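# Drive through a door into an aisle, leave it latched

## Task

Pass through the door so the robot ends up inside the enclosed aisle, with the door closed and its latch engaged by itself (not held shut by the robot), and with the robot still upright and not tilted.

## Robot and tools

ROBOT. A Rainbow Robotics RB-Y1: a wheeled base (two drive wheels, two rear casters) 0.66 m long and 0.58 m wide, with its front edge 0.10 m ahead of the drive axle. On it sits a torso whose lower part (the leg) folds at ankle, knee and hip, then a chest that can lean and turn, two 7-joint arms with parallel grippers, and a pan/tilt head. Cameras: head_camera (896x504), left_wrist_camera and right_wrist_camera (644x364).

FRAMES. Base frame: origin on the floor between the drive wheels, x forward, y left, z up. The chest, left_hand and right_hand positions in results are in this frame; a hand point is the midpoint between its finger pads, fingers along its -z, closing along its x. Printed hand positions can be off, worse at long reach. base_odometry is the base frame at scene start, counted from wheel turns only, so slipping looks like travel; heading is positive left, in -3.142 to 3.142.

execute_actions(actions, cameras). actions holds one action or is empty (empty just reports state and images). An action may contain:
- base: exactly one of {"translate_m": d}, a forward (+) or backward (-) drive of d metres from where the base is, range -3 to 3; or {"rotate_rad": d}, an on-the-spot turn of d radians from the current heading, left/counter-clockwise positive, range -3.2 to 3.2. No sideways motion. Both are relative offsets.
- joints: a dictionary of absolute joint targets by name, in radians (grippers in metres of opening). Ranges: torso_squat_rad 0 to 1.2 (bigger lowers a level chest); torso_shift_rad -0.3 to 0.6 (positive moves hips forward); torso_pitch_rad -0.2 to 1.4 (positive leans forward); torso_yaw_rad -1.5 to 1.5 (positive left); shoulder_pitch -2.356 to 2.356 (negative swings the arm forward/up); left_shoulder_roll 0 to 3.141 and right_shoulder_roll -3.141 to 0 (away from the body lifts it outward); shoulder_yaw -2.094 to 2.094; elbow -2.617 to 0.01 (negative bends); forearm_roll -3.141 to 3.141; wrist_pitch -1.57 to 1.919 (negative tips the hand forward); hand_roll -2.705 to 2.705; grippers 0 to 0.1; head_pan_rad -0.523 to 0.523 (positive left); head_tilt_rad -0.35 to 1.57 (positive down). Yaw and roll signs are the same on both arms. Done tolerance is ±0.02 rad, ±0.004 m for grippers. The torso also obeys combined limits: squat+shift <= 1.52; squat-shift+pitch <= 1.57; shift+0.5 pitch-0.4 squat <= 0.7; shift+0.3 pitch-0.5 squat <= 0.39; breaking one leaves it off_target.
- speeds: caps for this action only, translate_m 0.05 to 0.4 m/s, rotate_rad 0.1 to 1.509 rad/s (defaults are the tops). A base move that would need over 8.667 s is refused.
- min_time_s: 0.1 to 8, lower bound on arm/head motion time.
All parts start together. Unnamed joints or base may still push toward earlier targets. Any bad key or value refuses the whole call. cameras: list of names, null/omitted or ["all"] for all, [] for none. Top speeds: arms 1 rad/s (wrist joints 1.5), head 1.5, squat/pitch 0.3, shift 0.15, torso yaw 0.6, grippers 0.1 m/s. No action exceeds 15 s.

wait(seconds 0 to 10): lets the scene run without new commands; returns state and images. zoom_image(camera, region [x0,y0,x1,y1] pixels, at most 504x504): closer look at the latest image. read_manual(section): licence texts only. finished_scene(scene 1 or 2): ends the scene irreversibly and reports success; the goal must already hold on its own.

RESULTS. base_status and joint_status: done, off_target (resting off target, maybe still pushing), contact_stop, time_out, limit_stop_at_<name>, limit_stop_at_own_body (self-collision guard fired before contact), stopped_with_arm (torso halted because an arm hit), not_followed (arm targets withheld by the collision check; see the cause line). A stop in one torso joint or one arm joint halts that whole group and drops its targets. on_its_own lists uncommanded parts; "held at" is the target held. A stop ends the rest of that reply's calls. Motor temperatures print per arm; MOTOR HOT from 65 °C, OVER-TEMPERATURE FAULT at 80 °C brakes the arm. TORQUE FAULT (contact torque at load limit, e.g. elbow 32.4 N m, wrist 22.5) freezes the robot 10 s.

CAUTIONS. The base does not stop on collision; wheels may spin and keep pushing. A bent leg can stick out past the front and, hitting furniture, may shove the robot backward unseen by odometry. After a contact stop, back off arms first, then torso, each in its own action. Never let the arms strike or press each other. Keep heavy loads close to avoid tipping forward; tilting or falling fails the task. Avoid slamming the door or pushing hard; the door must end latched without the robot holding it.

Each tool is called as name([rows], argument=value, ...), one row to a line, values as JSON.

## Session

execute_actions(actions=[], cameras=["head_camera"])

Scene clock: 0.00 s.
Motor temperatures (°C, as the motors report them): left_arm=[33 34 31 35 40 38 33] | right_arm=[37 31 30 36 33 35 37]
base_odometry: x=+0.000 y=+0.000 heading=+0.000 (m, m, rad; odometry frame)
base_status: not commanded
joint_positions: torso_squat_rad=+0.350 torso_shift_rad=+0.000 torso_pitch_rad=+0.000 torso_yaw_rad=-0.001 left_shoulder_pitch_rad=+0.021 left_shoulder_roll_rad=+0.017 left_shoulder_yaw_rad=+0.047 left_elbow_rad=-0.102 left_forearm_roll_rad=+0.047 left_wrist_pitch_rad=+0.021 left_hand_roll_rad=+0.032 left_gripper_m=+0.100 right_shoulder_pitch_rad=-0.015 right_shoulder_roll_rad=-0.026 right_shoulder_yaw_rad=-0.014 right_elbow_rad=-0.293 right_forearm_roll_rad=+0.020 right_wrist_pitch_rad=-0.010 right_hand_roll_rad=+0.051 right_gripper_m=+0.100 head_pan_rad=+0.000 head_tilt_rad=+0.401
joint_status: not commanded
chest: x=-0.2283 y=+0.0004 z=+1.2475 quat_wxyz=(+1.000, +0.000, +0.000, +0.000) (m; base frame)
left_hand: x=-0.1981 y=+0.2347 z=+0.5632 quat_wxyz=(+0.997, +0.007, -0.031, +0.065) (m; base frame)
right_hand: x=-0.0736 y=-0.2410 z=+0.5801 quat_wxyz=(+0.987, -0.019, -0.158, +0.032) (m; base frame)
pictures: head_camera
camera_calibration (this result's frames):
head_camera: T_world_to_cam=[[-0.0251601, -0.99918, 0.0317197, -0.0526353], [-0.35054, -0.0208971, -0.936315, 1.33698], [0.93621, -0.0346768, -0.349727, 0.643405], [0, 0, 0, 1]] pos_world=[-0.13502, -0.00234173, 1.47852]
Images, in order (width x height): head_camera 896x504.

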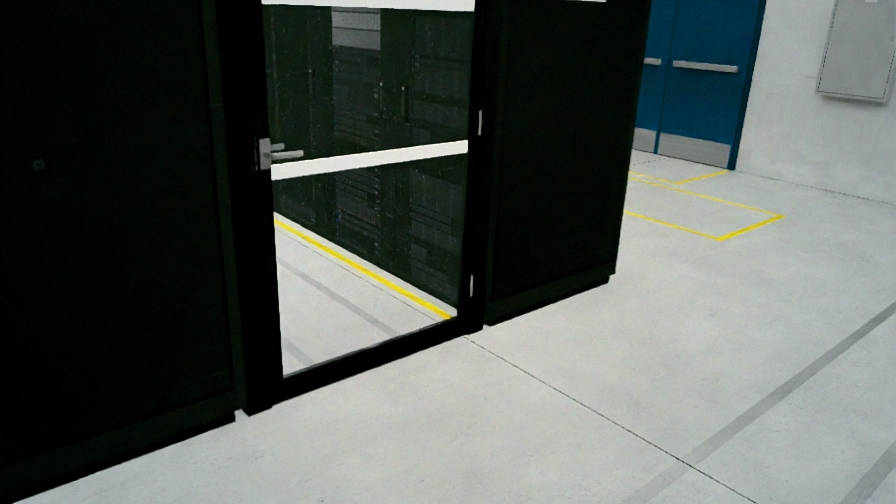

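execute_actions([
  {"base":{"translate_m":1.6}},
], cameras=[])

execute_actions([
  {"base":{"rotate_rad":0.645},"joints":{"head_tilt_rad":0.75}},
], cameras=["head_camera"])

execute_actions([
  {"base":{"translate_m":0.2},"joints":{"torso_yaw_rad":0.41,"torso_squat_rad":0.2,"right_shoulder_pitch_rad":-0.9,"right_elbow_rad":-1.2,"right_wrist_pitch_rad":1.5,"right_hand_roll_rad":-0.6,"right_gripper_m":0.06,"left_gripper_m":0,"left_shoulder_roll_rad":0.35,"left_elbow_rad":0,"left_forearm_roll_rad":-1.57}},
], cameras=["right_wrist_camera"])

Scene clock: 8.13 s.
Motor temperatures (°C, as the motors report them): left_arm=[33 34 31 35 40 38 33] | right_arm=[37 31 30 36 33 35 37]
base_odometry: x=+1.600 y=-0.001 heading=-0.001 (m, m, rad; odometry frame)
base_status: done
joint_positions: torso_squat_rad=+0.350 torso_shift_rad=+0.000 torso_pitch_rad=+0.000 torso_yaw_rad=-0.001 left_shoulder_pitch_rad=+0.021 left_shoulder_roll_rad=+0.017 left_shoulder_yaw_rad=+0.047 left_elbow_rad=-0.102 left_forearm_roll_rad=+0.047 left_wrist_pitch_rad=+0.021 left_hand_roll_rad=+0.032 left_gripper_m=+0.100 right_shoulder_pitch_rad=-0.015 right_shoulder_roll_rad=-0.026 right_shoulder_yaw_rad=-0.014 right_elbow_rad=-0.293 right_forearm_roll_rad=+0.020 right_wrist_pitch_rad=-0.010 right_hand_roll_rad=+0.051 right_gripper_m=+0.100 head_pan_rad=+0.000 head_tilt_rad=+0.401
joint_status: not commanded
chest: x=-0.2282 y=+0.0004 z=+1.2475 quat_wxyz=(+1.000, +0.000, +0.000, +0.000) (m; base frame)
left_hand: x=-0.1981 y=+0.2347 z=+0.5632 quat_wxyz=(+0.997, +0.007, -0.031, +0.065) (m; base frame)
right_hand: x=-0.0735 y=-0.2410 z=+0.5802 quat_wxyz=(+0.987, -0.019, -0.158, +0.032) (m; base frame)
pictures: none
No camera images: the call's "cameras" was empty. Leave "cameras" out to get every camera's image.

Scene clock: 10.77 s.
Motor temperatures (°C, as the motors report them): left_arm=[33 34 31 35 40 38 33] | right_arm=[37 31 30 36 33 34 37]
base_odometry: x=+1.600 y=-0.001 heading=+0.644 (m, m, rad; odometry frame)
base_status: done
joint_positions: torso_squat_rad=+0.350 torso_shift_rad=+0.000 torso_pitch_rad=+0.000 torso_yaw_rad=-0.001 left_shoulder_pitch_rad=+0.021 left_shoulder_roll_rad=+0.017 left_shoulder_yaw_rad=+0.047 left_elbow_rad=-0.102 left_forearm_roll_rad=+0.047 left_wrist_pitch_rad=+0.021 left_hand_roll_rad=+0.032 left_gripper_m=+0.100 right_shoulder_pitch_rad=-0.015 right_shoulder_roll_rad=-0.026 right_shoulder_yaw_rad=-0.014 right_elbow_rad=-0.293 right_forearm_roll_rad=+0.020 right_wrist_pitch_rad=-0.010 right_hand_roll_rad=+0.051 right_gripper_m=+0.100 head_pan_rad=+0.000 head_tilt_rad=+0.750
joint_status: all done
chest: x=-0.2282 y=+0.0004 z=+1.2475 quat_wxyz=(+1.000, +0.000, +0.000, +0.000) (m; base frame)
left_hand: x=-0.1981 y=+0.2346 z=+0.5632 quat_wxyz=(+0.997, +0.007, -0.031, +0.065) (m; base frame)
right_hand: x=-0.0735 y=-0.2410 z=+0.5801 quat_wxyz=(+0.987, -0.019, -0.158, +0.032) (m; base frame)
pictures: head_camera
camera_calibration (this result's frames):
head_camera: T_world_to_cam=[[-0.0131519, -0.999189, 0.0380587, -0.0593462], [-0.649786, -0.0203893, -0.759844, 1.0198], [0.760003, -0.0347235, -0.648991, 1.04022], [0, 0, 0, 1]] pos_world=[-0.128695, -0.00238518, 1.45224]
Images, in order (width x height): head_camera 896x504.

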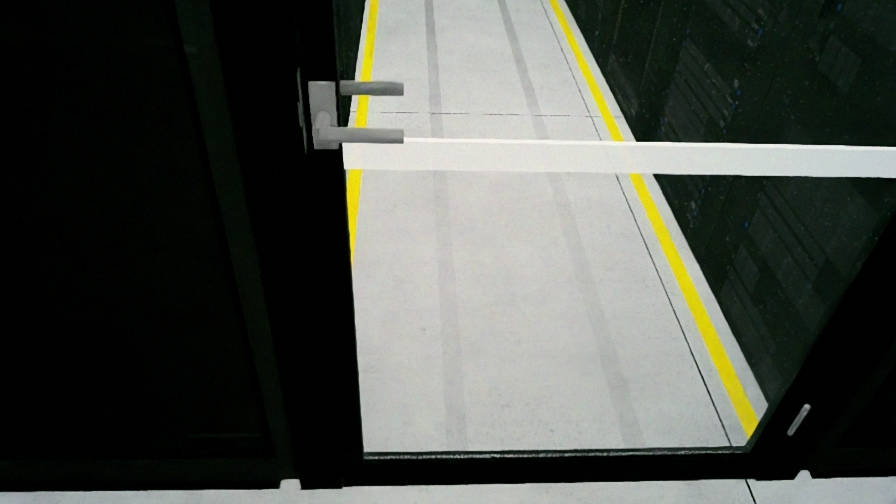

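Scene clock: 12.97 s.
Motor temperatures (°C, as the motors report them): left_arm=[33 34 31 35 40 38 33] | right_arm=[38 31 30 36 33 34 37]
base_odometry: x=+1.760 y=+0.119 heading=+0.644 (m, m, rad; odometry frame)
base_status: done
joint_positions: torso_squat_rad=+0.200 torso_shift_rad=+0.000 torso_pitch_rad=+0.000 torso_yaw_rad=+0.410 left_shoulder_pitch_rad=+0.021 left_shoulder_roll_rad=+0.350 left_shoulder_yaw_rad=+0.047 left_elbow_rad=+0.000 left_forearm_roll_rad=-1.570 left_wrist_pitch_rad=+0.021 left_hand_roll_rad=+0.032 left_gripper_m=+0.000 right_shoulder_pitch_rad=-0.901 right_shoulder_roll_rad=-0.026 right_shoulder_yaw_rad=-0.014 right_elbow_rad=-1.200 right_forearm_roll_rad=+0.020 right_wrist_pitch_rad=+1.500 right_hand_roll_rad=-0.600 right_gripper_m=+0.060 head_pan_rad=+0.000 head_tilt_rad=+0.750
joint_status: all done
chest: x=-0.2283 y=+0.0004 z=+1.2760 quat_wxyz=(+0.979, +0.000, +0.000, +0.204) (m; base frame)
left_hand: x=-0.4365 y=+0.4391 z=+0.6411 quat_wxyz=(+0.844, +0.098, +0.156, -0.504) (m; base frame)
right_hand: x=+0.3493 y=+0.1246 z=+1.0883 quat_wxyz=(+0.960, +0.097, -0.258, +0.042) (m; base frame)
pictures: right_wrist_camera
camera_calibration (this result's frames):
right_wrist_camera: T_world_to_cam=[[-0.84543, -0.0291657, -0.533289, 0.877322], [-0.440841, 0.601794, 0.66596, -0.620326], [0.301507, 0.798119, -0.521632, 0.445762], [0, 0, 0, 1]] pos_world=[0.333849, 0.0431246, 1.1135]
Images, in order (width x height): right_wrist_camera 644x364.

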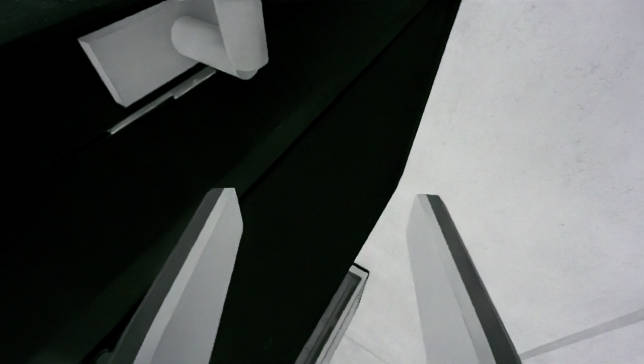

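execute_actions([
  {"base":{"translate_m":0.08},"joints":{"torso_yaw_rad":0.33,"right_hand_roll_rad":-0.5}},
], cameras=["right_wrist_camera"])

execute_actions([
  {"joints":{"torso_squat_rad":0.71}},
], cameras=["right_wrist_camera"])

execute_actions([
  {"base":{"translate_m":-0.15},"speeds":{"translate_m":0.1}},
], cameras=[])

execute_actions([
  {"base":{"translate_m":-0.22},"speeds":{"translate_m":0.15},"min_time_s":2,"joints":{"torso_squat_rad":0.61,"torso_yaw_rad":0.22,"right_hand_roll_rad":0}},
], cameras=["right_wrist_camera"])

execute_actions([
  {"base":{"translate_m":-0.11},"min_time_s":1.5,"joints":{"torso_yaw_rad":0.09,"right_hand_roll_rad":0.3}},
], cameras=[])

execute_actions([
  {"base":{"translate_m":-0.09},"min_time_s":1.5,"joints":{"torso_yaw_rad":-0.06,"right_hand_roll_rad":0.6,"left_shoulder_pitch_rad":-1.65}},
], cameras=[])

execute_actions([
  {"min_time_s":3,"joints":{"left_shoulder_roll_rad":0.2,"left_wrist_pitch_rad":-0.4,"head_tilt_rad":0.5}},
])

Scene clock: 18.60 s.
Motor temperatures (°C, as the motors report them): left_arm=[33 34 31 35 40 38 33] | right_arm=[38 31 30 36 33 34 37]
base_odometry: x=+1.824 y=+0.167 heading=+0.645 (m, m, rad; odometry frame)
base_status: done
joint_positions: torso_squat_rad=+0.200 torso_shift_rad=+0.000 torso_pitch_rad=+0.000 torso_yaw_rad=+0.330 left_shoulder_pitch_rad=+0.021 left_shoulder_roll_rad=+0.350 left_shoulder_yaw_rad=+0.047 left_elbow_rad=+0.000 left_forearm_roll_rad=-1.570 left_wrist_pitch_rad=+0.021 left_hand_roll_rad=+0.032 left_gripper_m=+0.000 right_shoulder_pitch_rad=-0.900 right_shoulder_roll_rad=-0.026 right_shoulder_yaw_rad=-0.014 right_elbow_rad=-1.200 right_forearm_roll_rad=+0.020 right_wrist_pitch_rad=+1.500 right_hand_roll_rad=-0.500 right_gripper_m=+0.060 head_pan_rad=+0.000 head_tilt_rad=+0.750
joint_status: all done
chest: x=-0.2282 y=+0.0004 z=+1.2760 quat_wxyz=(+0.986, +0.000, +0.000, +0.164) (m; base frame)
left_hand: x=-0.4007 y=+0.4544 z=+0.6411 quat_wxyz=(+0.823, +0.104, +0.152, -0.538) (m; base frame)
right_hand: x=+0.3573 y=+0.0780 z=+1.0881 quat_wxyz=(+0.960, +0.074, -0.266, +0.051) (m; base frame)
pictures: right_wrist_camera
camera_calibration (this result's frames):
right_wrist_camera: T_world_to_cam=[[-0.835201, -0.0597539, -0.546689, 0.896002], [-0.455663, 0.631773, 0.627084, -0.543383], [0.307912, 0.772847, -0.554885, 0.516333], [0, 0, 0, 1]] pos_world=[0.341757, -0.00221201, 1.11709]
Images, in order (width x height): right_wrist_camera 644x364.

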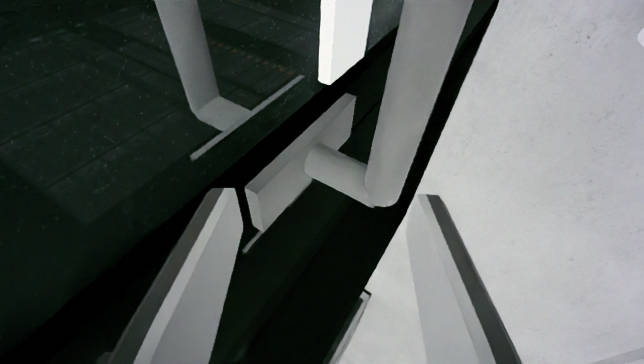

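Scene clock: 21.13 s.
Motor temperatures (°C, as the motors report them): left_arm=[33 34 31 35 40 38 33] | right_arm=[38 31 30 36 33 34 37]
base_odometry: x=+1.824 y=+0.167 heading=+0.645 (m, m, rad; odometry frame)
base_status: not commanded
joint_positions: torso_squat_rad=+0.710 torso_shift_rad=+0.000 torso_pitch_rad=-0.001 torso_yaw_rad=+0.330 left_shoulder_pitch_rad=+0.021 left_shoulder_roll_rad=+0.350 left_shoulder_yaw_rad=+0.047 left_elbow_rad=+0.000 left_forearm_roll_rad=-1.570 left_wrist_pitch_rad=+0.021 left_hand_roll_rad=+0.032 left_gripper_m=+0.000 right_shoulder_pitch_rad=-0.903 right_shoulder_roll_rad=-0.028 right_shoulder_yaw_rad=-0.014 right_elbow_rad=-1.202 right_forearm_roll_rad=+0.021 right_wrist_pitch_rad=+1.499 right_hand_roll_rad=-0.500 right_gripper_m=+0.060 head_pan_rad=+0.000 head_tilt_rad=+0.750
joint_status: all done
chest: x=-0.2287 y=+0.0003 z=+1.1208 quat_wxyz=(+0.986, +0.000, -0.001, +0.164) (m; base frame)
left_hand: x=-0.4004 y=+0.4544 z=+0.4858 quat_wxyz=(+0.823, +0.105, +0.152, -0.538) (m; base frame)
right_hand: x=+0.3583 y=+0.0777 z=+0.9357 quat_wxyz=(+0.959, +0.074, -0.269, +0.051) (m; base frame)
pictures: right_wrist_camera
camera_calibration (this result's frames):
right_wrist_camera: T_world_to_cam=[[-0.831971, -0.0585835, -0.551717, 0.816883], [-0.45896, 0.6314, 0.625052, -0.444061], [0.311736, 0.773241, -0.552194, 0.427757], [0, 0, 0, 1]] pos_world=[0.34247, -0.00252365, 0.964454]
Images, in order (width x height): right_wrist_camera 644x364.

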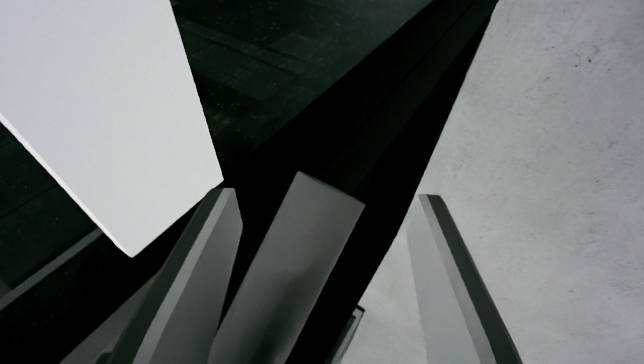

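Scene clock: 32.80 s.
Motor temperatures (°C, as the motors report them): left_arm=[33 34 31 35 40 38 33] | right_arm=[38 31 30 36 37 34 37]
TORQUE FAULT: right_shoulder_roll_rad reached its load limit. The robot stopped for 10 seconds, dropped its targets and accepts commands again. The stop added 9.1 s to the call and to motion_time.
base_odometry: x=+1.704 y=+0.078 heading=+0.643 (m, m, rad; odometry frame)
base_status: done
joint_positions: torso_squat_rad=+0.710 torso_shift_rad=+0.000 torso_pitch_rad=-0.001 torso_yaw_rad=+0.329 left_shoulder_pitch_rad=+0.021 left_shoulder_roll_rad=+0.350 left_shoulder_yaw_rad=+0.047 left_elbow_rad=+0.000 left_forearm_roll_rad=-1.570 left_wrist_pitch_rad=+0.021 left_hand_roll_rad=+0.032 left_gripper_m=+0.000 right_shoulder_pitch_rad=-0.900 right_shoulder_roll_rad=-0.048 right_shoulder_yaw_rad=-0.022 right_elbow_rad=-1.202 right_forearm_roll_rad=+0.027 right_wrist_pitch_rad=+1.500 right_hand_roll_rad=-0.501 right_gripper_m=+0.061 head_pan_rad=+0.000 head_tilt_rad=+0.750
joint_status: not commanded
chest: x=-0.2283 y=-0.0001 z=+1.1208 quat_wxyz=(+0.986, +0.000, +0.000, +0.164) (m; base frame)
left_hand: x=-0.4002 y=+0.4546 z=+0.4862 quat_wxyz=(+0.823, +0.105, +0.152, -0.538) (m; base frame)
right_hand: x=+0.3665 y=+0.0629 z=+0.9365 quat_wxyz=(+0.959, +0.066, -0.273, +0.040) (m; base frame)
pictures: none
No camera images: the call's "cameras" was empty. Leave "cameras" out to get every camera's image.

not run: a stop came earlier in this reply.

not run: a stop came earlier in this reply.

not run: a stop came earlier in this reply.

not run: a stop came earlier in this reply.

Jammed against the neck; yaw lead needed.

execute_actions([
  {"base":{"translate_m":-0.1},"speeds":{"translate_m":0.1},"joints":{"torso_squat_rad":0.62,"torso_yaw_rad":0.24,"right_hand_roll_rad":-0.2}},
], cameras=["right_wrist_camera"])

execute_actions([
  {"base":{"translate_m":-0.12},"min_time_s":1.5,"joints":{"torso_yaw_rad":0.15,"right_hand_roll_rad":0.05}},
], cameras=["right_wrist_camera"])

execute_actions([
  {"base":{"translate_m":-0.1},"min_time_s":1.5,"joints":{"torso_yaw_rad":0.02,"right_hand_roll_rad":0.35}},
], cameras=["right_wrist_camera"])

execute_actions([
  {"base":{"translate_m":-0.07},"min_time_s":1.5,"joints":{"torso_yaw_rad":-0.12,"right_hand_roll_rad":0.65,"left_shoulder_pitch_rad":-1.65}},
], cameras=[])

execute_actions([
  {"min_time_s":3,"joints":{"left_shoulder_roll_rad":0.22,"left_wrist_pitch_rad":-0.4,"head_tilt_rad":0.5}},
])

Scene clock: 38.40 s.
Motor temperatures (°C, as the motors report them): left_arm=[33 34 31 35 40 38 33] | right_arm=[38 32 30 36 38 34 37]
base_odometry: x=+1.624 y=+0.018 heading=+0.641 (m, m, rad; odometry frame)
base_status: done
joint_positions: torso_squat_rad=+0.620 torso_shift_rad=+0.000 torso_pitch_rad=-0.001 torso_yaw_rad=+0.240 left_shoulder_pitch_rad=+0.021 left_shoulder_roll_rad=+0.350 left_shoulder_yaw_rad=+0.047 left_elbow_rad=+0.000 left_forearm_roll_rad=-1.570 left_wrist_pitch_rad=+0.021 left_hand_roll_rad=+0.032 left_gripper_m=+0.000 right_shoulder_pitch_rad=-0.901 right_shoulder_roll_rad=-0.042 right_shoulder_yaw_rad=-0.019 right_elbow_rad=-1.202 right_forearm_roll_rad=+0.025 right_wrist_pitch_rad=+1.499 right_hand_roll_rad=-0.200 right_gripper_m=+0.061 head_pan_rad=+0.000 head_tilt_rad=+0.750
joint_status: all done
chest: x=-0.2283 y=+0.0003 z=+1.1596 quat_wxyz=(+0.993, +0.000, +0.000, +0.120) (m; base frame)
left_hand: x=-0.3592 y=+0.4681 z=+0.5248 quat_wxyz=(+0.798, +0.111, +0.147, -0.574) (m; base frame)
right_hand: x=+0.3679 y=+0.0145 z=+0.9751 quat_wxyz=(+0.949, +0.014, -0.280, +0.144) (m; base frame)
pictures: right_wrist_camera
camera_calibration (this result's frames):
right_wrist_camera: T_world_to_cam=[[-0.781713, -0.268097, -0.56307, 0.838596], [-0.579262, 0.646632, 0.496309, -0.254782], [0.231041, 0.714136, -0.660779, 0.631852], [0, 0, 0, 1]] pos_world=[0.361972, -0.0616529, 1.01615]
Images, in order (width x height): right_wrist_camera 644x364.

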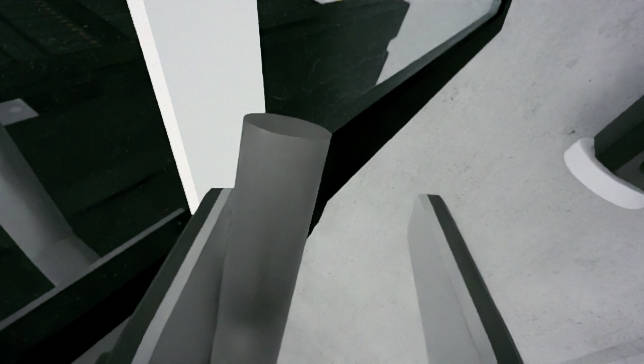

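Scene clock: 40.33 s.
Motor temperatures (°C, as the motors report them): left_arm=[33 34 31 35 40 38 33] | right_arm=[38 31 30 36 37 34 37]
base_odometry: x=+1.528 y=-0.054 heading=+0.643 (m, m, rad; odometry frame)
base_status: done
joint_positions: torso_squat_rad=+0.620 torso_shift_rad=+0.000 torso_pitch_rad=-0.001 torso_yaw_rad=+0.150 left_shoulder_pitch_rad=+0.021 left_shoulder_roll_rad=+0.350 left_shoulder_yaw_rad=+0.047 left_elbow_rad=+0.000 left_forearm_roll_rad=-1.570 left_wrist_pitch_rad=+0.021 left_hand_roll_rad=+0.032 left_gripper_m=+0.000 right_shoulder_pitch_rad=-0.900 right_shoulder_roll_rad=-0.041 right_shoulder_yaw_rad=-0.019 right_elbow_rad=-1.201 right_forearm_roll_rad=+0.025 right_wrist_pitch_rad=+1.500 right_hand_roll_rad=+0.050 right_gripper_m=+0.060 head_pan_rad=+0.000 head_tilt_rad=+0.750
joint_status: all done
chest: x=-0.2283 y=+0.0004 z=+1.1596 quat_wxyz=(+0.997, +0.000, +0.000, +0.075) (m; base frame)
left_hand: x=-0.3166 y=+0.4780 z=+0.5248 quat_wxyz=(+0.771, +0.118, +0.142, -0.609) (m; base frame)
right_hand: x=+0.3659 y=-0.0385 z=+0.9738 quat_wxyz=(+0.935, -0.033, -0.277, +0.220) (m; base frame)
pictures: right_wrist_camera
camera_calibration (this result's frames):
right_wrist_camera: T_world_to_cam=[[-0.729253, -0.433017, -0.529798, 0.764043], [-0.665227, 0.629951, 0.400793, -0.097234], [0.160196, 0.644716, -0.747448, 0.776882], [0, 0, 0, 1]] pos_world=[0.368044, -0.108772, 1.02444]
Images, in order (width x height): right_wrist_camera 644x364.

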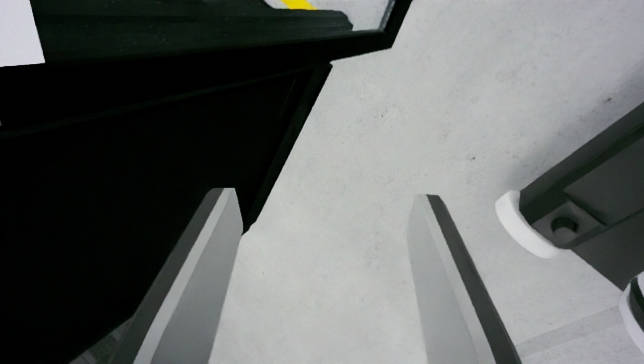

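Scene clock: 42.27 s.
Motor temperatures (°C, as the motors report them): left_arm=[33 34 31 35 40 38 33] | right_arm=[38 31 30 36 37 34 37]
base_odometry: x=+1.448 y=-0.114 heading=+0.644 (m, m, rad; odometry frame)
base_status: done
joint_positions: torso_squat_rad=+0.620 torso_shift_rad=+0.000 torso_pitch_rad=-0.001 torso_yaw_rad=+0.020 left_shoulder_pitch_rad=+0.021 left_shoulder_roll_rad=+0.350 left_shoulder_yaw_rad=+0.047 left_elbow_rad=+0.000 left_forearm_roll_rad=-1.570 left_wrist_pitch_rad=+0.021 left_hand_roll_rad=+0.032 left_gripper_m=+0.000 right_shoulder_pitch_rad=-0.900 right_shoulder_roll_rad=-0.041 right_shoulder_yaw_rad=-0.019 right_elbow_rad=-1.201 right_forearm_roll_rad=+0.025 right_wrist_pitch_rad=+1.500 right_hand_roll_rad=+0.350 right_gripper_m=+0.060 head_pan_rad=+0.000 head_tilt_rad=+0.750
joint_status: all done
chest: x=-0.2283 y=+0.0004 z=+1.1596 quat_wxyz=(+1.000, +0.000, +0.000, +0.010) (m; base frame)
left_hand: x=-0.2538 y=+0.4855 z=+0.5248 quat_wxyz=(+0.730, +0.127, +0.134, -0.658) (m; base frame)
right_hand: x=+0.3558 y=-0.1151 z=+0.9737 quat_wxyz=(+0.913, -0.091, -0.263, +0.299) (m; base frame)
pictures: right_wrist_camera
camera_calibration (this result's frames):
right_wrist_camera: T_world_to_cam=[[-0.661401, -0.598223, -0.452414, 0.604961], [-0.744229, 0.598343, 0.296832, 0.0700347], [0.0931264, 0.533025, -0.840959, 0.92989], [0, 0, 0, 1]] pos_world=[0.365646, -0.175657, 1.0349]
Images, in order (width x height): right_wrist_camera 644x364.

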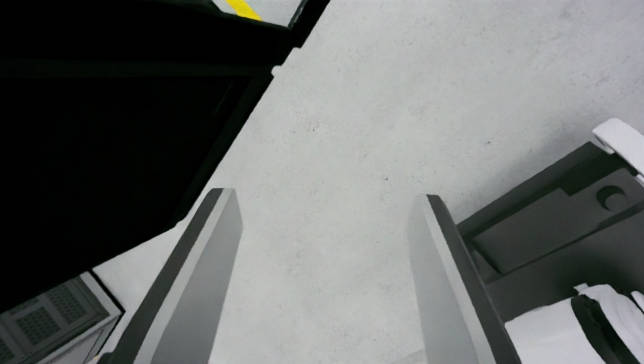

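Scene clock: 44.73 s.
Motor temperatures (°C, as the motors report them): left_arm=[33 34 31 35 40 38 33] | right_arm=[38 31 30 36 37 34 37]
base_odometry: x=+1.392 y=-0.156 heading=+0.645 (m, m, rad; odometry frame)
base_status: done
joint_positions: torso_squat_rad=+0.620 torso_shift_rad=+0.000 torso_pitch_rad=-0.001 torso_yaw_rad=-0.120 left_shoulder_pitch_rad=-1.650 left_shoulder_roll_rad=+0.350 left_shoulder_yaw_rad=+0.047 left_elbow_rad=+0.000 left_forearm_roll_rad=-1.570 left_wrist_pitch_rad=+0.021 left_hand_roll_rad=+0.032 left_gripper_m=+0.000 right_shoulder_pitch_rad=-0.900 right_shoulder_roll_rad=-0.041 right_shoulder_yaw_rad=-0.019 right_elbow_rad=-1.201 right_forearm_roll_rad=+0.025 right_wrist_pitch_rad=+1.500 right_hand_roll_rad=+0.650 right_gripper_m=+0.060 head_pan_rad=+0.000 head_tilt_rad=+0.750
joint_status: all done
chest: x=-0.2284 y=+0.0004 z=+1.1596 quat_wxyz=(+0.998, +0.000, +0.000, -0.060) (m; base frame)
left_hand: x=+0.5507 y=+0.1127 z=+1.2988 quat_wxyz=(+0.376, +0.556, -0.482, -0.563) (m; base frame)
right_hand: x=+0.3339 y=-0.1955 z=+0.9737 quat_wxyz=(+0.886, -0.146, -0.237, +0.371) (m; base frame)
pictures: none
No camera images: the call's "cameras" was empty. Leave "cameras" out to get every camera's image.

Scene clock: 48.03 s.
Motor temperatures (°C, as the motors report them): left_arm=[33 34 31 35 40 38 33] | right_arm=[38 31 30 36 36 34 37]
base_odometry: x=+1.392 y=-0.156 heading=+0.645 (m, m, rad; odometry frame)
base_status: not commanded
joint_positions: torso_squat_rad=+0.620 torso_shift_rad=+0.000 torso_pitch_rad=-0.001 torso_yaw_rad=-0.120 left_shoulder_pitch_rad=-1.650 left_shoulder_roll_rad=+0.220 left_shoulder_yaw_rad=+0.047 left_elbow_rad=+0.000 left_forearm_roll_rad=-1.570 left_wrist_pitch_rad=-0.400 left_hand_roll_rad=+0.032 left_gripper_m=+0.000 right_shoulder_pitch_rad=-0.900 right_shoulder_roll_rad=-0.041 right_shoulder_yaw_rad=-0.019 right_elbow_rad=-1.201 right_forearm_roll_rad=+0.025 right_wrist_pitch_rad=+1.500 right_hand_roll_rad=+0.650 right_gripper_m=+0.060 head_pan_rad=+0.000 head_tilt_rad=+0.500
joint_status: all done
chest: x=-0.2284 y=+0.0004 z=+1.1596 quat_wxyz=(+0.998, +0.000, +0.000, -0.060) (m; base frame)
left_hand: x=+0.4935 y=-0.0610 z=+1.2355 quat_wxyz=(+0.238, +0.377, -0.560, -0.699) (m; base frame)
right_hand: x=+0.3339 y=-0.1955 z=+0.9737 quat_wxyz=(+0.886, -0.146, -0.237, +0.371) (m; base frame)
pictures: head_camera, left_wrist_camera, right_wrist_camera
camera_calibration (this result's frames):
head_camera: T_world_to_cam=[[-0.140618, -0.989485, 0.0338646, -0.0792252], [-0.440622, 0.0319141, -0.897125, 1.18273], [0.886611, -0.141073, -0.440477, 0.725763], [0, 0, 0, 1]] pos_world=[-0.133472, -0.0137523, 1.38342]
left_wrist_camera: T_world_to_cam=[[-0.613568, -0.754788, -0.232012, 0.544], [-0.445339, 0.573397, -0.687669, 1.13528], [0.652079, -0.318607, -0.687955, 0.596409], [0, 0, 0, 1]] pos_world=[0.45046, -0.0503407, 1.31721]
right_wrist_camera: T_world_to_cam=[[-0.590828, -0.732848, -0.337426, 0.380624], [-0.806312, 0.55086, 0.215439, 0.192566], [0.0279905, 0.399359, -0.916367, 1.04389], [0, 0, 0, 1]] pos_world=[0.350933, -0.244022, 1.04353]
Images, in order (width x height): head_camera 896x504, left_wrist_camera 644x364, right_wrist_camera 644x364.

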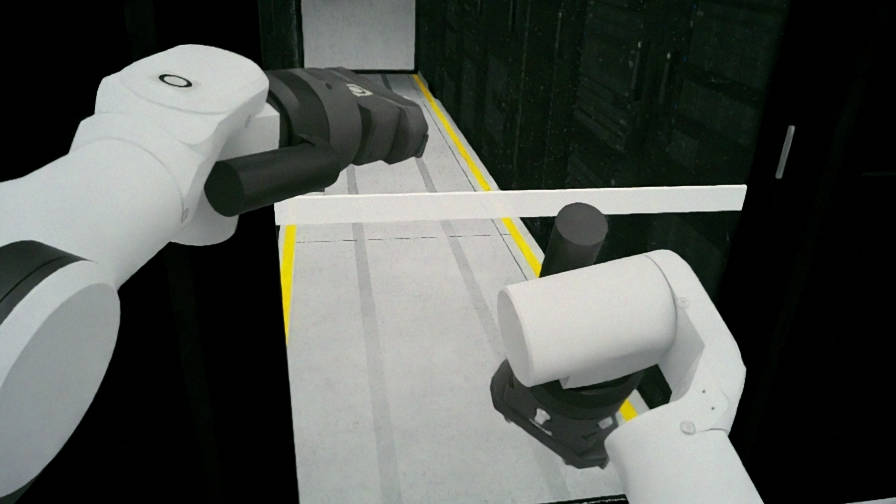

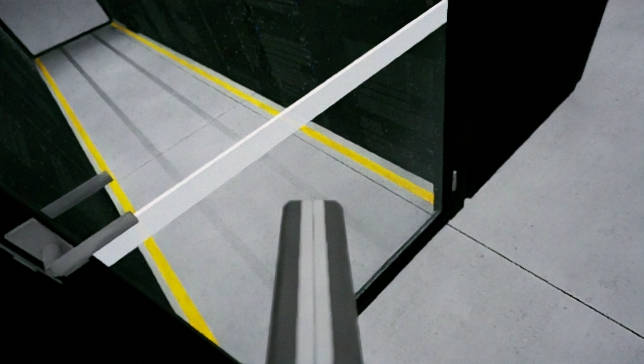

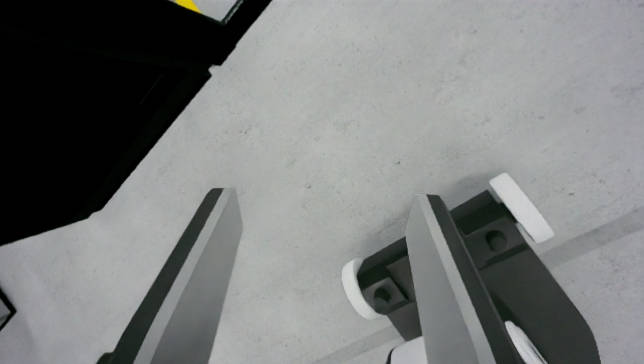

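execute_actions([
  {"base":{"translate_m":0.42},"speeds":{"translate_m":0.15},"joints":{"torso_yaw_rad":0.36,"torso_squat_rad":0.3,"right_hand_roll_rad":-0.55,"left_shoulder_pitch_rad":0,"left_shoulder_roll_rad":0.35,"left_wrist_pitch_rad":0}},
], cameras=["right_wrist_camera"])

Scene clock: 53.47 s.
Motor temperatures (°C, as the motors report them): left_arm=[33 34 31 35 40 38 33] | right_arm=[39 31 30 36 36 34 37]
base_odometry: x=+1.728 y=+0.096 heading=+0.645 (m, m, rad; odometry frame)
base_status: done
joint_positions: torso_squat_rad=+0.300 torso_shift_rad=+0.000 torso_pitch_rad=-0.001 torso_yaw_rad=+0.360 left_shoulder_pitch_rad=+0.000 left_shoulder_roll_rad=+0.350 left_shoulder_yaw_rad=+0.047 left_elbow_rad=+0.000 left_forearm_roll_rad=-1.570 left_wrist_pitch_rad=+0.000 left_hand_roll_rad=+0.032 left_gripper_m=+0.000 right_shoulder_pitch_rad=-0.900 right_shoulder_roll_rad=-0.041 right_shoulder_yaw_rad=-0.019 right_elbow_rad=-1.201 right_forearm_roll_rad=+0.025 right_wrist_pitch_rad=+1.500 right_hand_roll_rad=-0.550 right_gripper_m=+0.060 head_pan_rad=+0.000 head_tilt_rad=+0.500
joint_status: all done
chest: x=-0.2283 y=+0.0004 z=+1.2587 quat_wxyz=(+0.984, +0.000, +0.000, +0.179) (m; base frame)
left_hand: x=-0.3976 y=+0.4504 z=+0.6218 quat_wxyz=(+0.831, +0.104, +0.139, -0.528) (m; base frame)
right_hand: x=+0.3607 y=+0.0864 z=+1.0725 quat_wxyz=(+0.960, +0.079, -0.267, +0.035) (m; base frame)
pictures: right_wrist_camera
camera_calibration (this result's frames):
right_wrist_camera: T_world_to_cam=[[-0.836946, -0.0256296, -0.546684, 0.888462], [-0.436958, 0.632745, 0.639297, -0.557271], [0.329527, 0.773936, -0.540773, 0.477063], [0, 0, 0, 1]] pos_world=[0.342886, 0.00616551, 1.09995]
Images, in order (width x height): right_wrist_camera 644x364.

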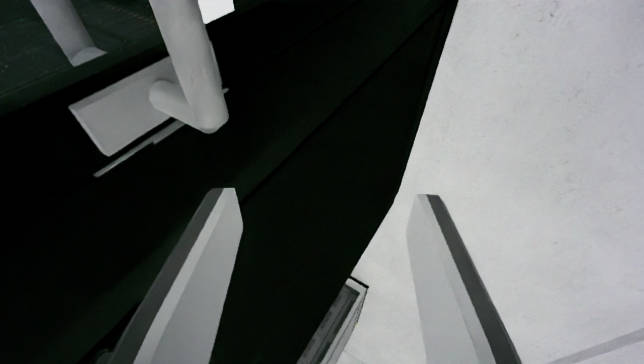

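execute_actions([
  {"base":{"translate_m":0.135},"joints":{"torso_yaw_rad":0.34}},
], cameras=["right_wrist_camera"])

execute_actions([
  {"joints":{"torso_squat_rad":0.75}},
], cameras=["right_wrist_camera"])

execute_actions([
  {"base":{"translate_m":-0.08},"speeds":{"translate_m":0.05}},
], cameras=["right_wrist_camera"])

execute_actions([
  {"base":{"translate_m":-0.15},"speeds":{"translate_m":0.1},"min_time_s":2,"joints":{"torso_squat_rad":0.66,"torso_yaw_rad":0.31,"right_hand_roll_rad":-0.25}},
])

Scene clock: 58.37 s.
Motor temperatures (°C, as the motors report them): left_arm=[33 34 31 35 40 38 33] | right_arm=[39 31 30 36 36 34 37]
base_odometry: x=+1.836 y=+0.178 heading=+0.646 (m, m, rad; odometry frame)
base_status: done
joint_positions: torso_squat_rad=+0.300 torso_shift_rad=+0.000 torso_pitch_rad=-0.001 torso_yaw_rad=+0.340 left_shoulder_pitch_rad=+0.000 left_shoulder_roll_rad=+0.350 left_shoulder_yaw_rad=+0.047 left_elbow_rad=+0.000 left_forearm_roll_rad=-1.570 left_wrist_pitch_rad=+0.000 left_hand_roll_rad=+0.032 left_gripper_m=+0.000 right_shoulder_pitch_rad=-0.900 right_shoulder_roll_rad=-0.041 right_shoulder_yaw_rad=-0.019 right_elbow_rad=-1.201 right_forearm_roll_rad=+0.025 right_wrist_pitch_rad=+1.500 right_hand_roll_rad=-0.550 right_gripper_m=+0.060 head_pan_rad=+0.000 head_tilt_rad=+0.500
joint_status: all done
chest: x=-0.2283 y=+0.0004 z=+1.2587 quat_wxyz=(+0.986, +0.000, +0.000, +0.169) (m; base frame)
left_hand: x=-0.3885 y=+0.4537 z=+0.6219 quat_wxyz=(+0.826, +0.106, +0.138, -0.536) (m; base frame)
right_hand: x=+0.3623 y=+0.0746 z=+1.0725 quat_wxyz=(+0.960, +0.076, -0.268, +0.025) (m; base frame)
pictures: right_wrist_camera
camera_calibration (this result's frames):
right_wrist_camera: T_world_to_cam=[[-0.83729, -0.00888386, -0.546687, 0.888372], [-0.424231, 0.641326, 0.639319, -0.554385], [0.344925, 0.767217, -0.540745, 0.480569], [0, 0, 0, 1]] pos_world=[0.342878, -0.00526668, 1.09996]
Images, in order (width x height): right_wrist_camera 644x364.

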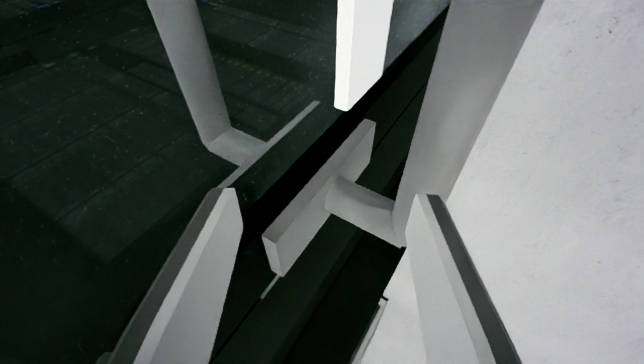

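Scene clock: 60.97 s.
Motor temperatures (°C, as the motors report them): left_arm=[33 34 31 35 40 38 33] | right_arm=[39 31 30 36 35 35 37]
base_odometry: x=+1.836 y=+0.177 heading=+0.645 (m, m, rad; odometry frame)
base_status: not commanded
joint_positions: torso_squat_rad=+0.628 torso_shift_rad=-0.005 torso_pitch_rad=-0.011 torso_yaw_rad=+0.338 left_shoulder_pitch_rad=+0.000 left_shoulder_roll_rad=+0.350 left_shoulder_yaw_rad=+0.047 left_elbow_rad=+0.000 left_forearm_roll_rad=-1.570 left_wrist_pitch_rad=+0.000 left_hand_roll_rad=+0.032 left_gripper_m=+0.000 right_shoulder_pitch_rad=-0.899 right_shoulder_roll_rad=-0.039 right_shoulder_yaw_rad=-0.019 right_elbow_rad=-1.201 right_forearm_roll_rad=+0.024 right_wrist_pitch_rad=+1.502 right_hand_roll_rad=-0.550 right_gripper_m=+0.061 head_pan_rad=+0.000 head_tilt_rad=+0.500
joint_status: torso_squat_rad contact_stop (moved +0.328 of +0.450)
on_its_own: torso_squat_rad is held at +0.628, not at your +0.750, since a contact_stop
chest: x=-0.2344 y=+0.0002 z=+1.1562 quat_wxyz=(+0.986, -0.001, -0.005, +0.168) (m; base frame)
left_hand: x=-0.3871 y=+0.4540 z=+0.5179 quat_wxyz=(+0.826, +0.109, +0.133, -0.536) (m; base frame)
right_hand: x=+0.3574 y=+0.0739 z=+0.9756 quat_wxyz=(+0.959, +0.076, -0.271, +0.025) (m; base frame)
pictures: right_wrist_camera
camera_calibration (this result's frames):
right_wrist_camera: T_world_to_cam=[[-0.833245, -0.00822686, -0.552843, 0.835765], [-0.42842, 0.641677, 0.636166, -0.489528], [0.349513, 0.766931, -0.538199, 0.426373], [0, 0, 0, 1]] pos_world=[0.33765, -0.00600393, 1.00294]
Images, in order (width x height): right_wrist_camera 644x364.

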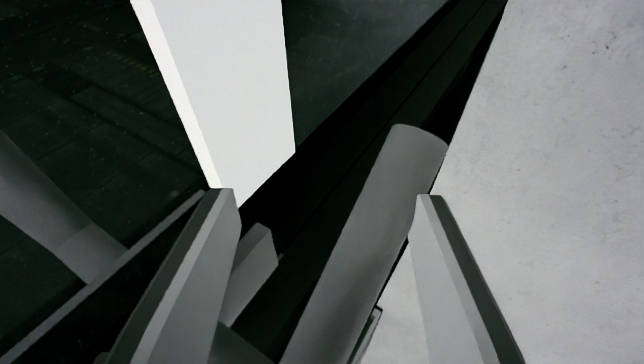

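not run: a stop came earlier in this reply.

not run: a stop came earlier in this reply.

execute_actions([
  {"base":{"translate_m":-0.025},"joints":{"torso_yaw_rad":0.29,"torso_squat_rad":0.58,"torso_pitch_rad":0,"torso_shift_rad":0,"head_pan_rad":-0.3,"head_tilt_rad":0.7}},
], cameras=["right_wrist_camera"])

execute_actions([
  {"joints":{"torso_squat_rad":0.7}},
], cameras=["right_wrist_camera"])

execute_actions([
  {"base":{"translate_m":-0.08},"speeds":{"translate_m":0.05}},
], cameras=["right_wrist_camera"])

execute_actions([
  {"base":{"translate_m":-0.12},"speeds":{"translate_m":0.1},"min_time_s":2,"joints":{"torso_squat_rad":0.58,"torso_yaw_rad":0.27,"right_hand_roll_rad":-0.25}},
])

Scene clock: 64.90 s.
Motor temperatures (°C, as the motors report them): left_arm=[33 34 31 35 40 38 33] | right_arm=[39 31 30 36 35 35 37]
base_odometry: x=+1.816 y=+0.162 heading=+0.645 (m, m, rad; odometry frame)
base_status: done
joint_positions: torso_squat_rad=+0.580 torso_shift_rad=+0.000 torso_pitch_rad=+0.000 torso_yaw_rad=+0.290 left_shoulder_pitch_rad=+0.000 left_shoulder_roll_rad=+0.350 left_shoulder_yaw_rad=+0.047 left_elbow_rad=+0.000 left_forearm_roll_rad=-1.570 left_wrist_pitch_rad=+0.000 left_hand_roll_rad=+0.032 left_gripper_m=+0.000 right_shoulder_pitch_rad=-0.900 right_shoulder_roll_rad=-0.040 right_shoulder_yaw_rad=-0.019 right_elbow_rad=-1.201 right_forearm_roll_rad=+0.025 right_wrist_pitch_rad=+1.500 right_hand_roll_rad=-0.550 right_gripper_m=+0.060 head_pan_rad=-0.300 head_tilt_rad=+0.700
joint_status: all done
chest: x=-0.2281 y=+0.0003 z=+1.1754 quat_wxyz=(+0.990, +0.000, +0.000, +0.145) (m; base frame)
left_hand: x=-0.3657 y=+0.4612 z=+0.5388 quat_wxyz=(+0.812, +0.109, +0.135, -0.557) (m; base frame)
right_hand: x=+0.3654 y=+0.0452 z=+0.9892 quat_wxyz=(+0.961, +0.070, -0.269, +0.002) (m; base frame)
pictures: right_wrist_camera
camera_calibration (this result's frames):
right_wrist_camera: T_world_to_cam=[[-0.836798, 0.0326917, -0.546535, 0.842919], [-0.391902, 0.661309, 0.639596, -0.493952], [0.382338, 0.749401, -0.54057, 0.443953], [0, 0, 0, 1]] pos_world=[0.342031, -0.0336005, 1.0166]
Images, in order (width x height): right_wrist_camera 644x364.

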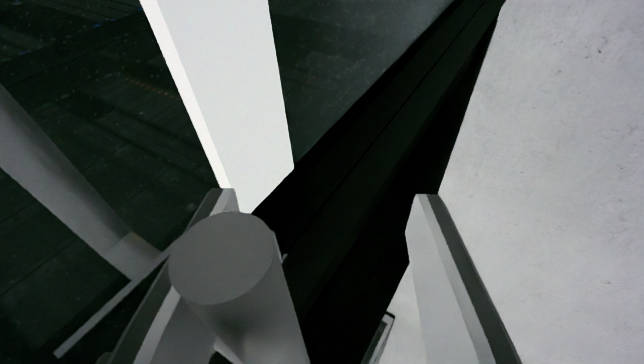

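Scene clock: 66.07 s.
Motor temperatures (°C, as the motors report them): left_arm=[33 34 31 35 40 38 33] | right_arm=[39 31 30 36 35 35 37]
base_odometry: x=+1.816 y=+0.162 heading=+0.645 (m, m, rad; odometry frame)
base_status: not commanded
joint_positions: torso_squat_rad=+0.700 torso_shift_rad=+0.000 torso_pitch_rad=+0.000 torso_yaw_rad=+0.290 left_shoulder_pitch_rad=+0.000 left_shoulder_roll_rad=+0.350 left_shoulder_yaw_rad=+0.047 left_elbow_rad=+0.000 left_forearm_roll_rad=-1.570 left_wrist_pitch_rad=+0.000 left_hand_roll_rad=+0.032 left_gripper_m=+0.000 right_shoulder_pitch_rad=-0.901 right_shoulder_roll_rad=-0.041 right_shoulder_yaw_rad=-0.019 right_elbow_rad=-1.202 right_forearm_roll_rad=+0.025 right_wrist_pitch_rad=+1.500 right_hand_roll_rad=-0.550 right_gripper_m=+0.061 head_pan_rad=-0.300 head_tilt_rad=+0.700
joint_status: all done
chest: x=-0.2282 y=+0.0003 z=+1.1253 quat_wxyz=(+0.990, +0.000, +0.000, +0.145) (m; base frame)
left_hand: x=-0.3656 y=+0.4612 z=+0.4886 quat_wxyz=(+0.812, +0.109, +0.135, -0.556) (m; base frame)
right_hand: x=+0.3660 y=+0.0453 z=+0.9404 quat_wxyz=(+0.960, +0.070, -0.271, +0.002) (m; base frame)
pictures: right_wrist_camera
camera_calibration (this result's frames):
right_wrist_camera: T_world_to_cam=[[-0.835031, 0.0329547, -0.549216, 0.818632], [-0.393992, 0.660947, 0.638686, -0.460979], [0.38405, 0.749709, -0.538927, 0.415144], [0, 0, 0, 1]] pos_world=[0.342525, -0.0335322, 0.967759]
Images, in order (width x height): right_wrist_camera 644x364.

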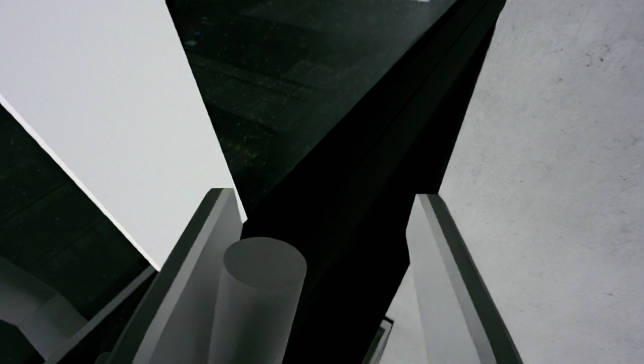

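Scene clock: 68.33 s.
Motor temperatures (°C, as the motors report them): left_arm=[33 34 31 35 40 38 33] | right_arm=[39 31 30 36 35 35 37]
base_odometry: x=+1.752 y=+0.114 heading=+0.643 (m, m, rad; odometry frame)
base_status: done
joint_positions: torso_squat_rad=+0.700 torso_shift_rad=+0.000 torso_pitch_rad=+0.000 torso_yaw_rad=+0.290 left_shoulder_pitch_rad=+0.000 left_shoulder_roll_rad=+0.350 left_shoulder_yaw_rad=+0.047 left_elbow_rad=+0.000 left_forearm_roll_rad=-1.570 left_wrist_pitch_rad=+0.000 left_hand_roll_rad=+0.032 left_gripper_m=+0.000 right_shoulder_pitch_rad=-0.900 right_shoulder_roll_rad=-0.043 right_shoulder_yaw_rad=-0.019 right_elbow_rad=-1.202 right_forearm_roll_rad=+0.025 right_wrist_pitch_rad=+1.500 right_hand_roll_rad=-0.550 right_gripper_m=+0.061 head_pan_rad=-0.300 head_tilt_rad=+0.700
joint_status: not commanded
chest: x=-0.2280 y=+0.0003 z=+1.1253 quat_wxyz=(+0.990, +0.000, +0.000, +0.144) (m; base frame)
left_hand: x=-0.3656 y=+0.4612 z=+0.4887 quat_wxyz=(+0.812, +0.109, +0.135, -0.557) (m; base frame)
right_hand: x=+0.3667 y=+0.0437 z=+0.9399 quat_wxyz=(+0.960, +0.069, -0.271, +0.000) (m; base frame)
pictures: right_wrist_camera
camera_calibration (this result's frames):
right_wrist_camera: T_world_to_cam=[[-0.835238, 0.0344999, -0.548805, 0.818573], [-0.391822, 0.662902, 0.637994, -0.459499], [0.385815, 0.747911, -0.540164, 0.416368], [0, 0, 0, 1]] pos_world=[0.343021, -0.0350441, 0.967302]
Images, in order (width x height): right_wrist_camera 644x364.

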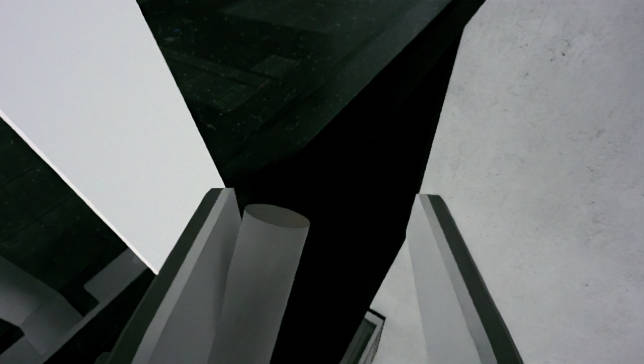

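Scene clock: 70.60 s.
Motor temperatures (°C, as the motors report them): left_arm=[33 34 31 35 40 38 33] | right_arm=[39 31 30 36 35 35 37]
base_odometry: x=+1.656 y=+0.043 heading=+0.644 (m, m, rad; odometry frame)
base_status: done
joint_positions: torso_squat_rad=+0.580 torso_shift_rad=+0.000 torso_pitch_rad=+0.000 torso_yaw_rad=+0.270 left_shoulder_pitch_rad=+0.000 left_shoulder_roll_rad=+0.350 left_shoulder_yaw_rad=+0.047 left_elbow_rad=+0.000 left_forearm_roll_rad=-1.570 left_wrist_pitch_rad=+0.000 left_hand_roll_rad=+0.032 left_gripper_m=+0.000 right_shoulder_pitch_rad=-0.900 right_shoulder_roll_rad=-0.041 right_shoulder_yaw_rad=-0.019 right_elbow_rad=-1.201 right_forearm_roll_rad=+0.025 right_wrist_pitch_rad=+1.500 right_hand_roll_rad=-0.250 right_gripper_m=+0.060 head_pan_rad=-0.300 head_tilt_rad=+0.700
joint_status: all done
chest: x=-0.2281 y=+0.0003 z=+1.1754 quat_wxyz=(+0.991, +0.000, +0.000, +0.135) (m; base frame)
left_hand: x=-0.3565 y=+0.4639 z=+0.5388 quat_wxyz=(+0.807, +0.111, +0.134, -0.565) (m; base frame)
right_hand: x=+0.3664 y=+0.0329 z=+0.9892 quat_wxyz=(+0.951, +0.026, -0.277, +0.135) (m; base frame)
pictures: head_camera, left_wrist_camera, right_wrist_camera
camera_calibration (this result's frames):
head_camera: T_world_to_cam=[[-0.0437158, -0.998346, 0.0373318, -0.0561224], [-0.611518, -0.00280956, -0.791226, 1.01571], [0.790022, -0.0574181, -0.610383, 0.947324], [0, 0, 0, 1]] pos_world=[-0.129738, 0.00121774, 1.38398]
left_wrist_camera: T_world_to_cam=[[0.354399, -0.874985, -0.329852, 0.710486], [-0.661621, -0.48391, 0.57279, -0.289063], [-0.660801, 0.0152406, -0.750406, 0.24937], [0, 0, 0, 1]] pos_world=[-0.278262, 0.477984, 0.587056]
right_wrist_camera: T_world_to_cam=[[-0.790207, -0.244655, -0.561887, 0.851414], [-0.567006, 0.639774, 0.518838, -0.301147], [0.232544, 0.728583, -0.644275, 0.611], [0, 0, 0, 1]] pos_world=[0.359956, -0.044194, 1.0283]
Images, in order (width x height): head_camera 896x504, left_wrist_camera 644x364, right_wrist_camera 644x364.

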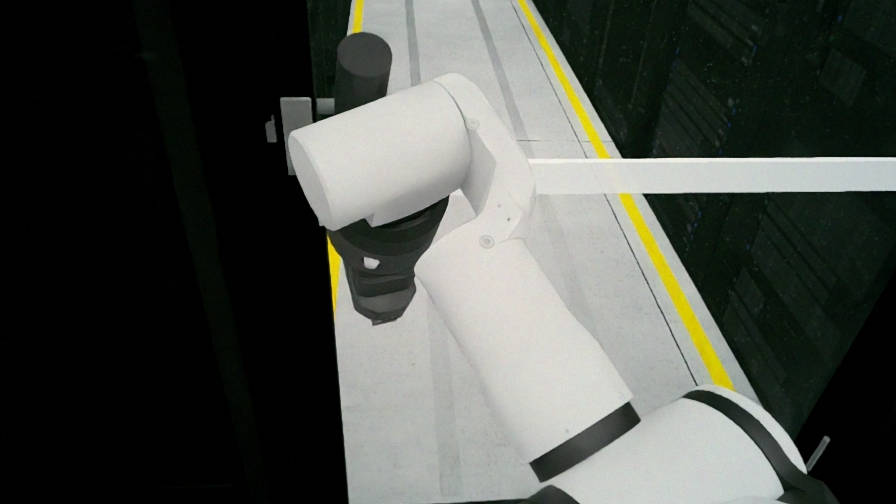

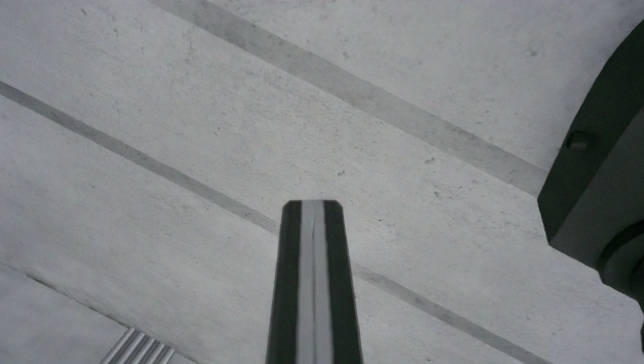

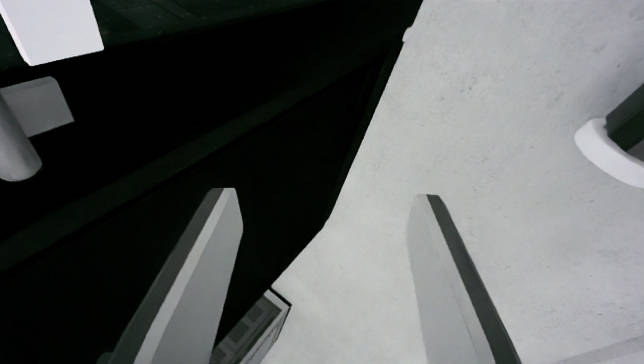

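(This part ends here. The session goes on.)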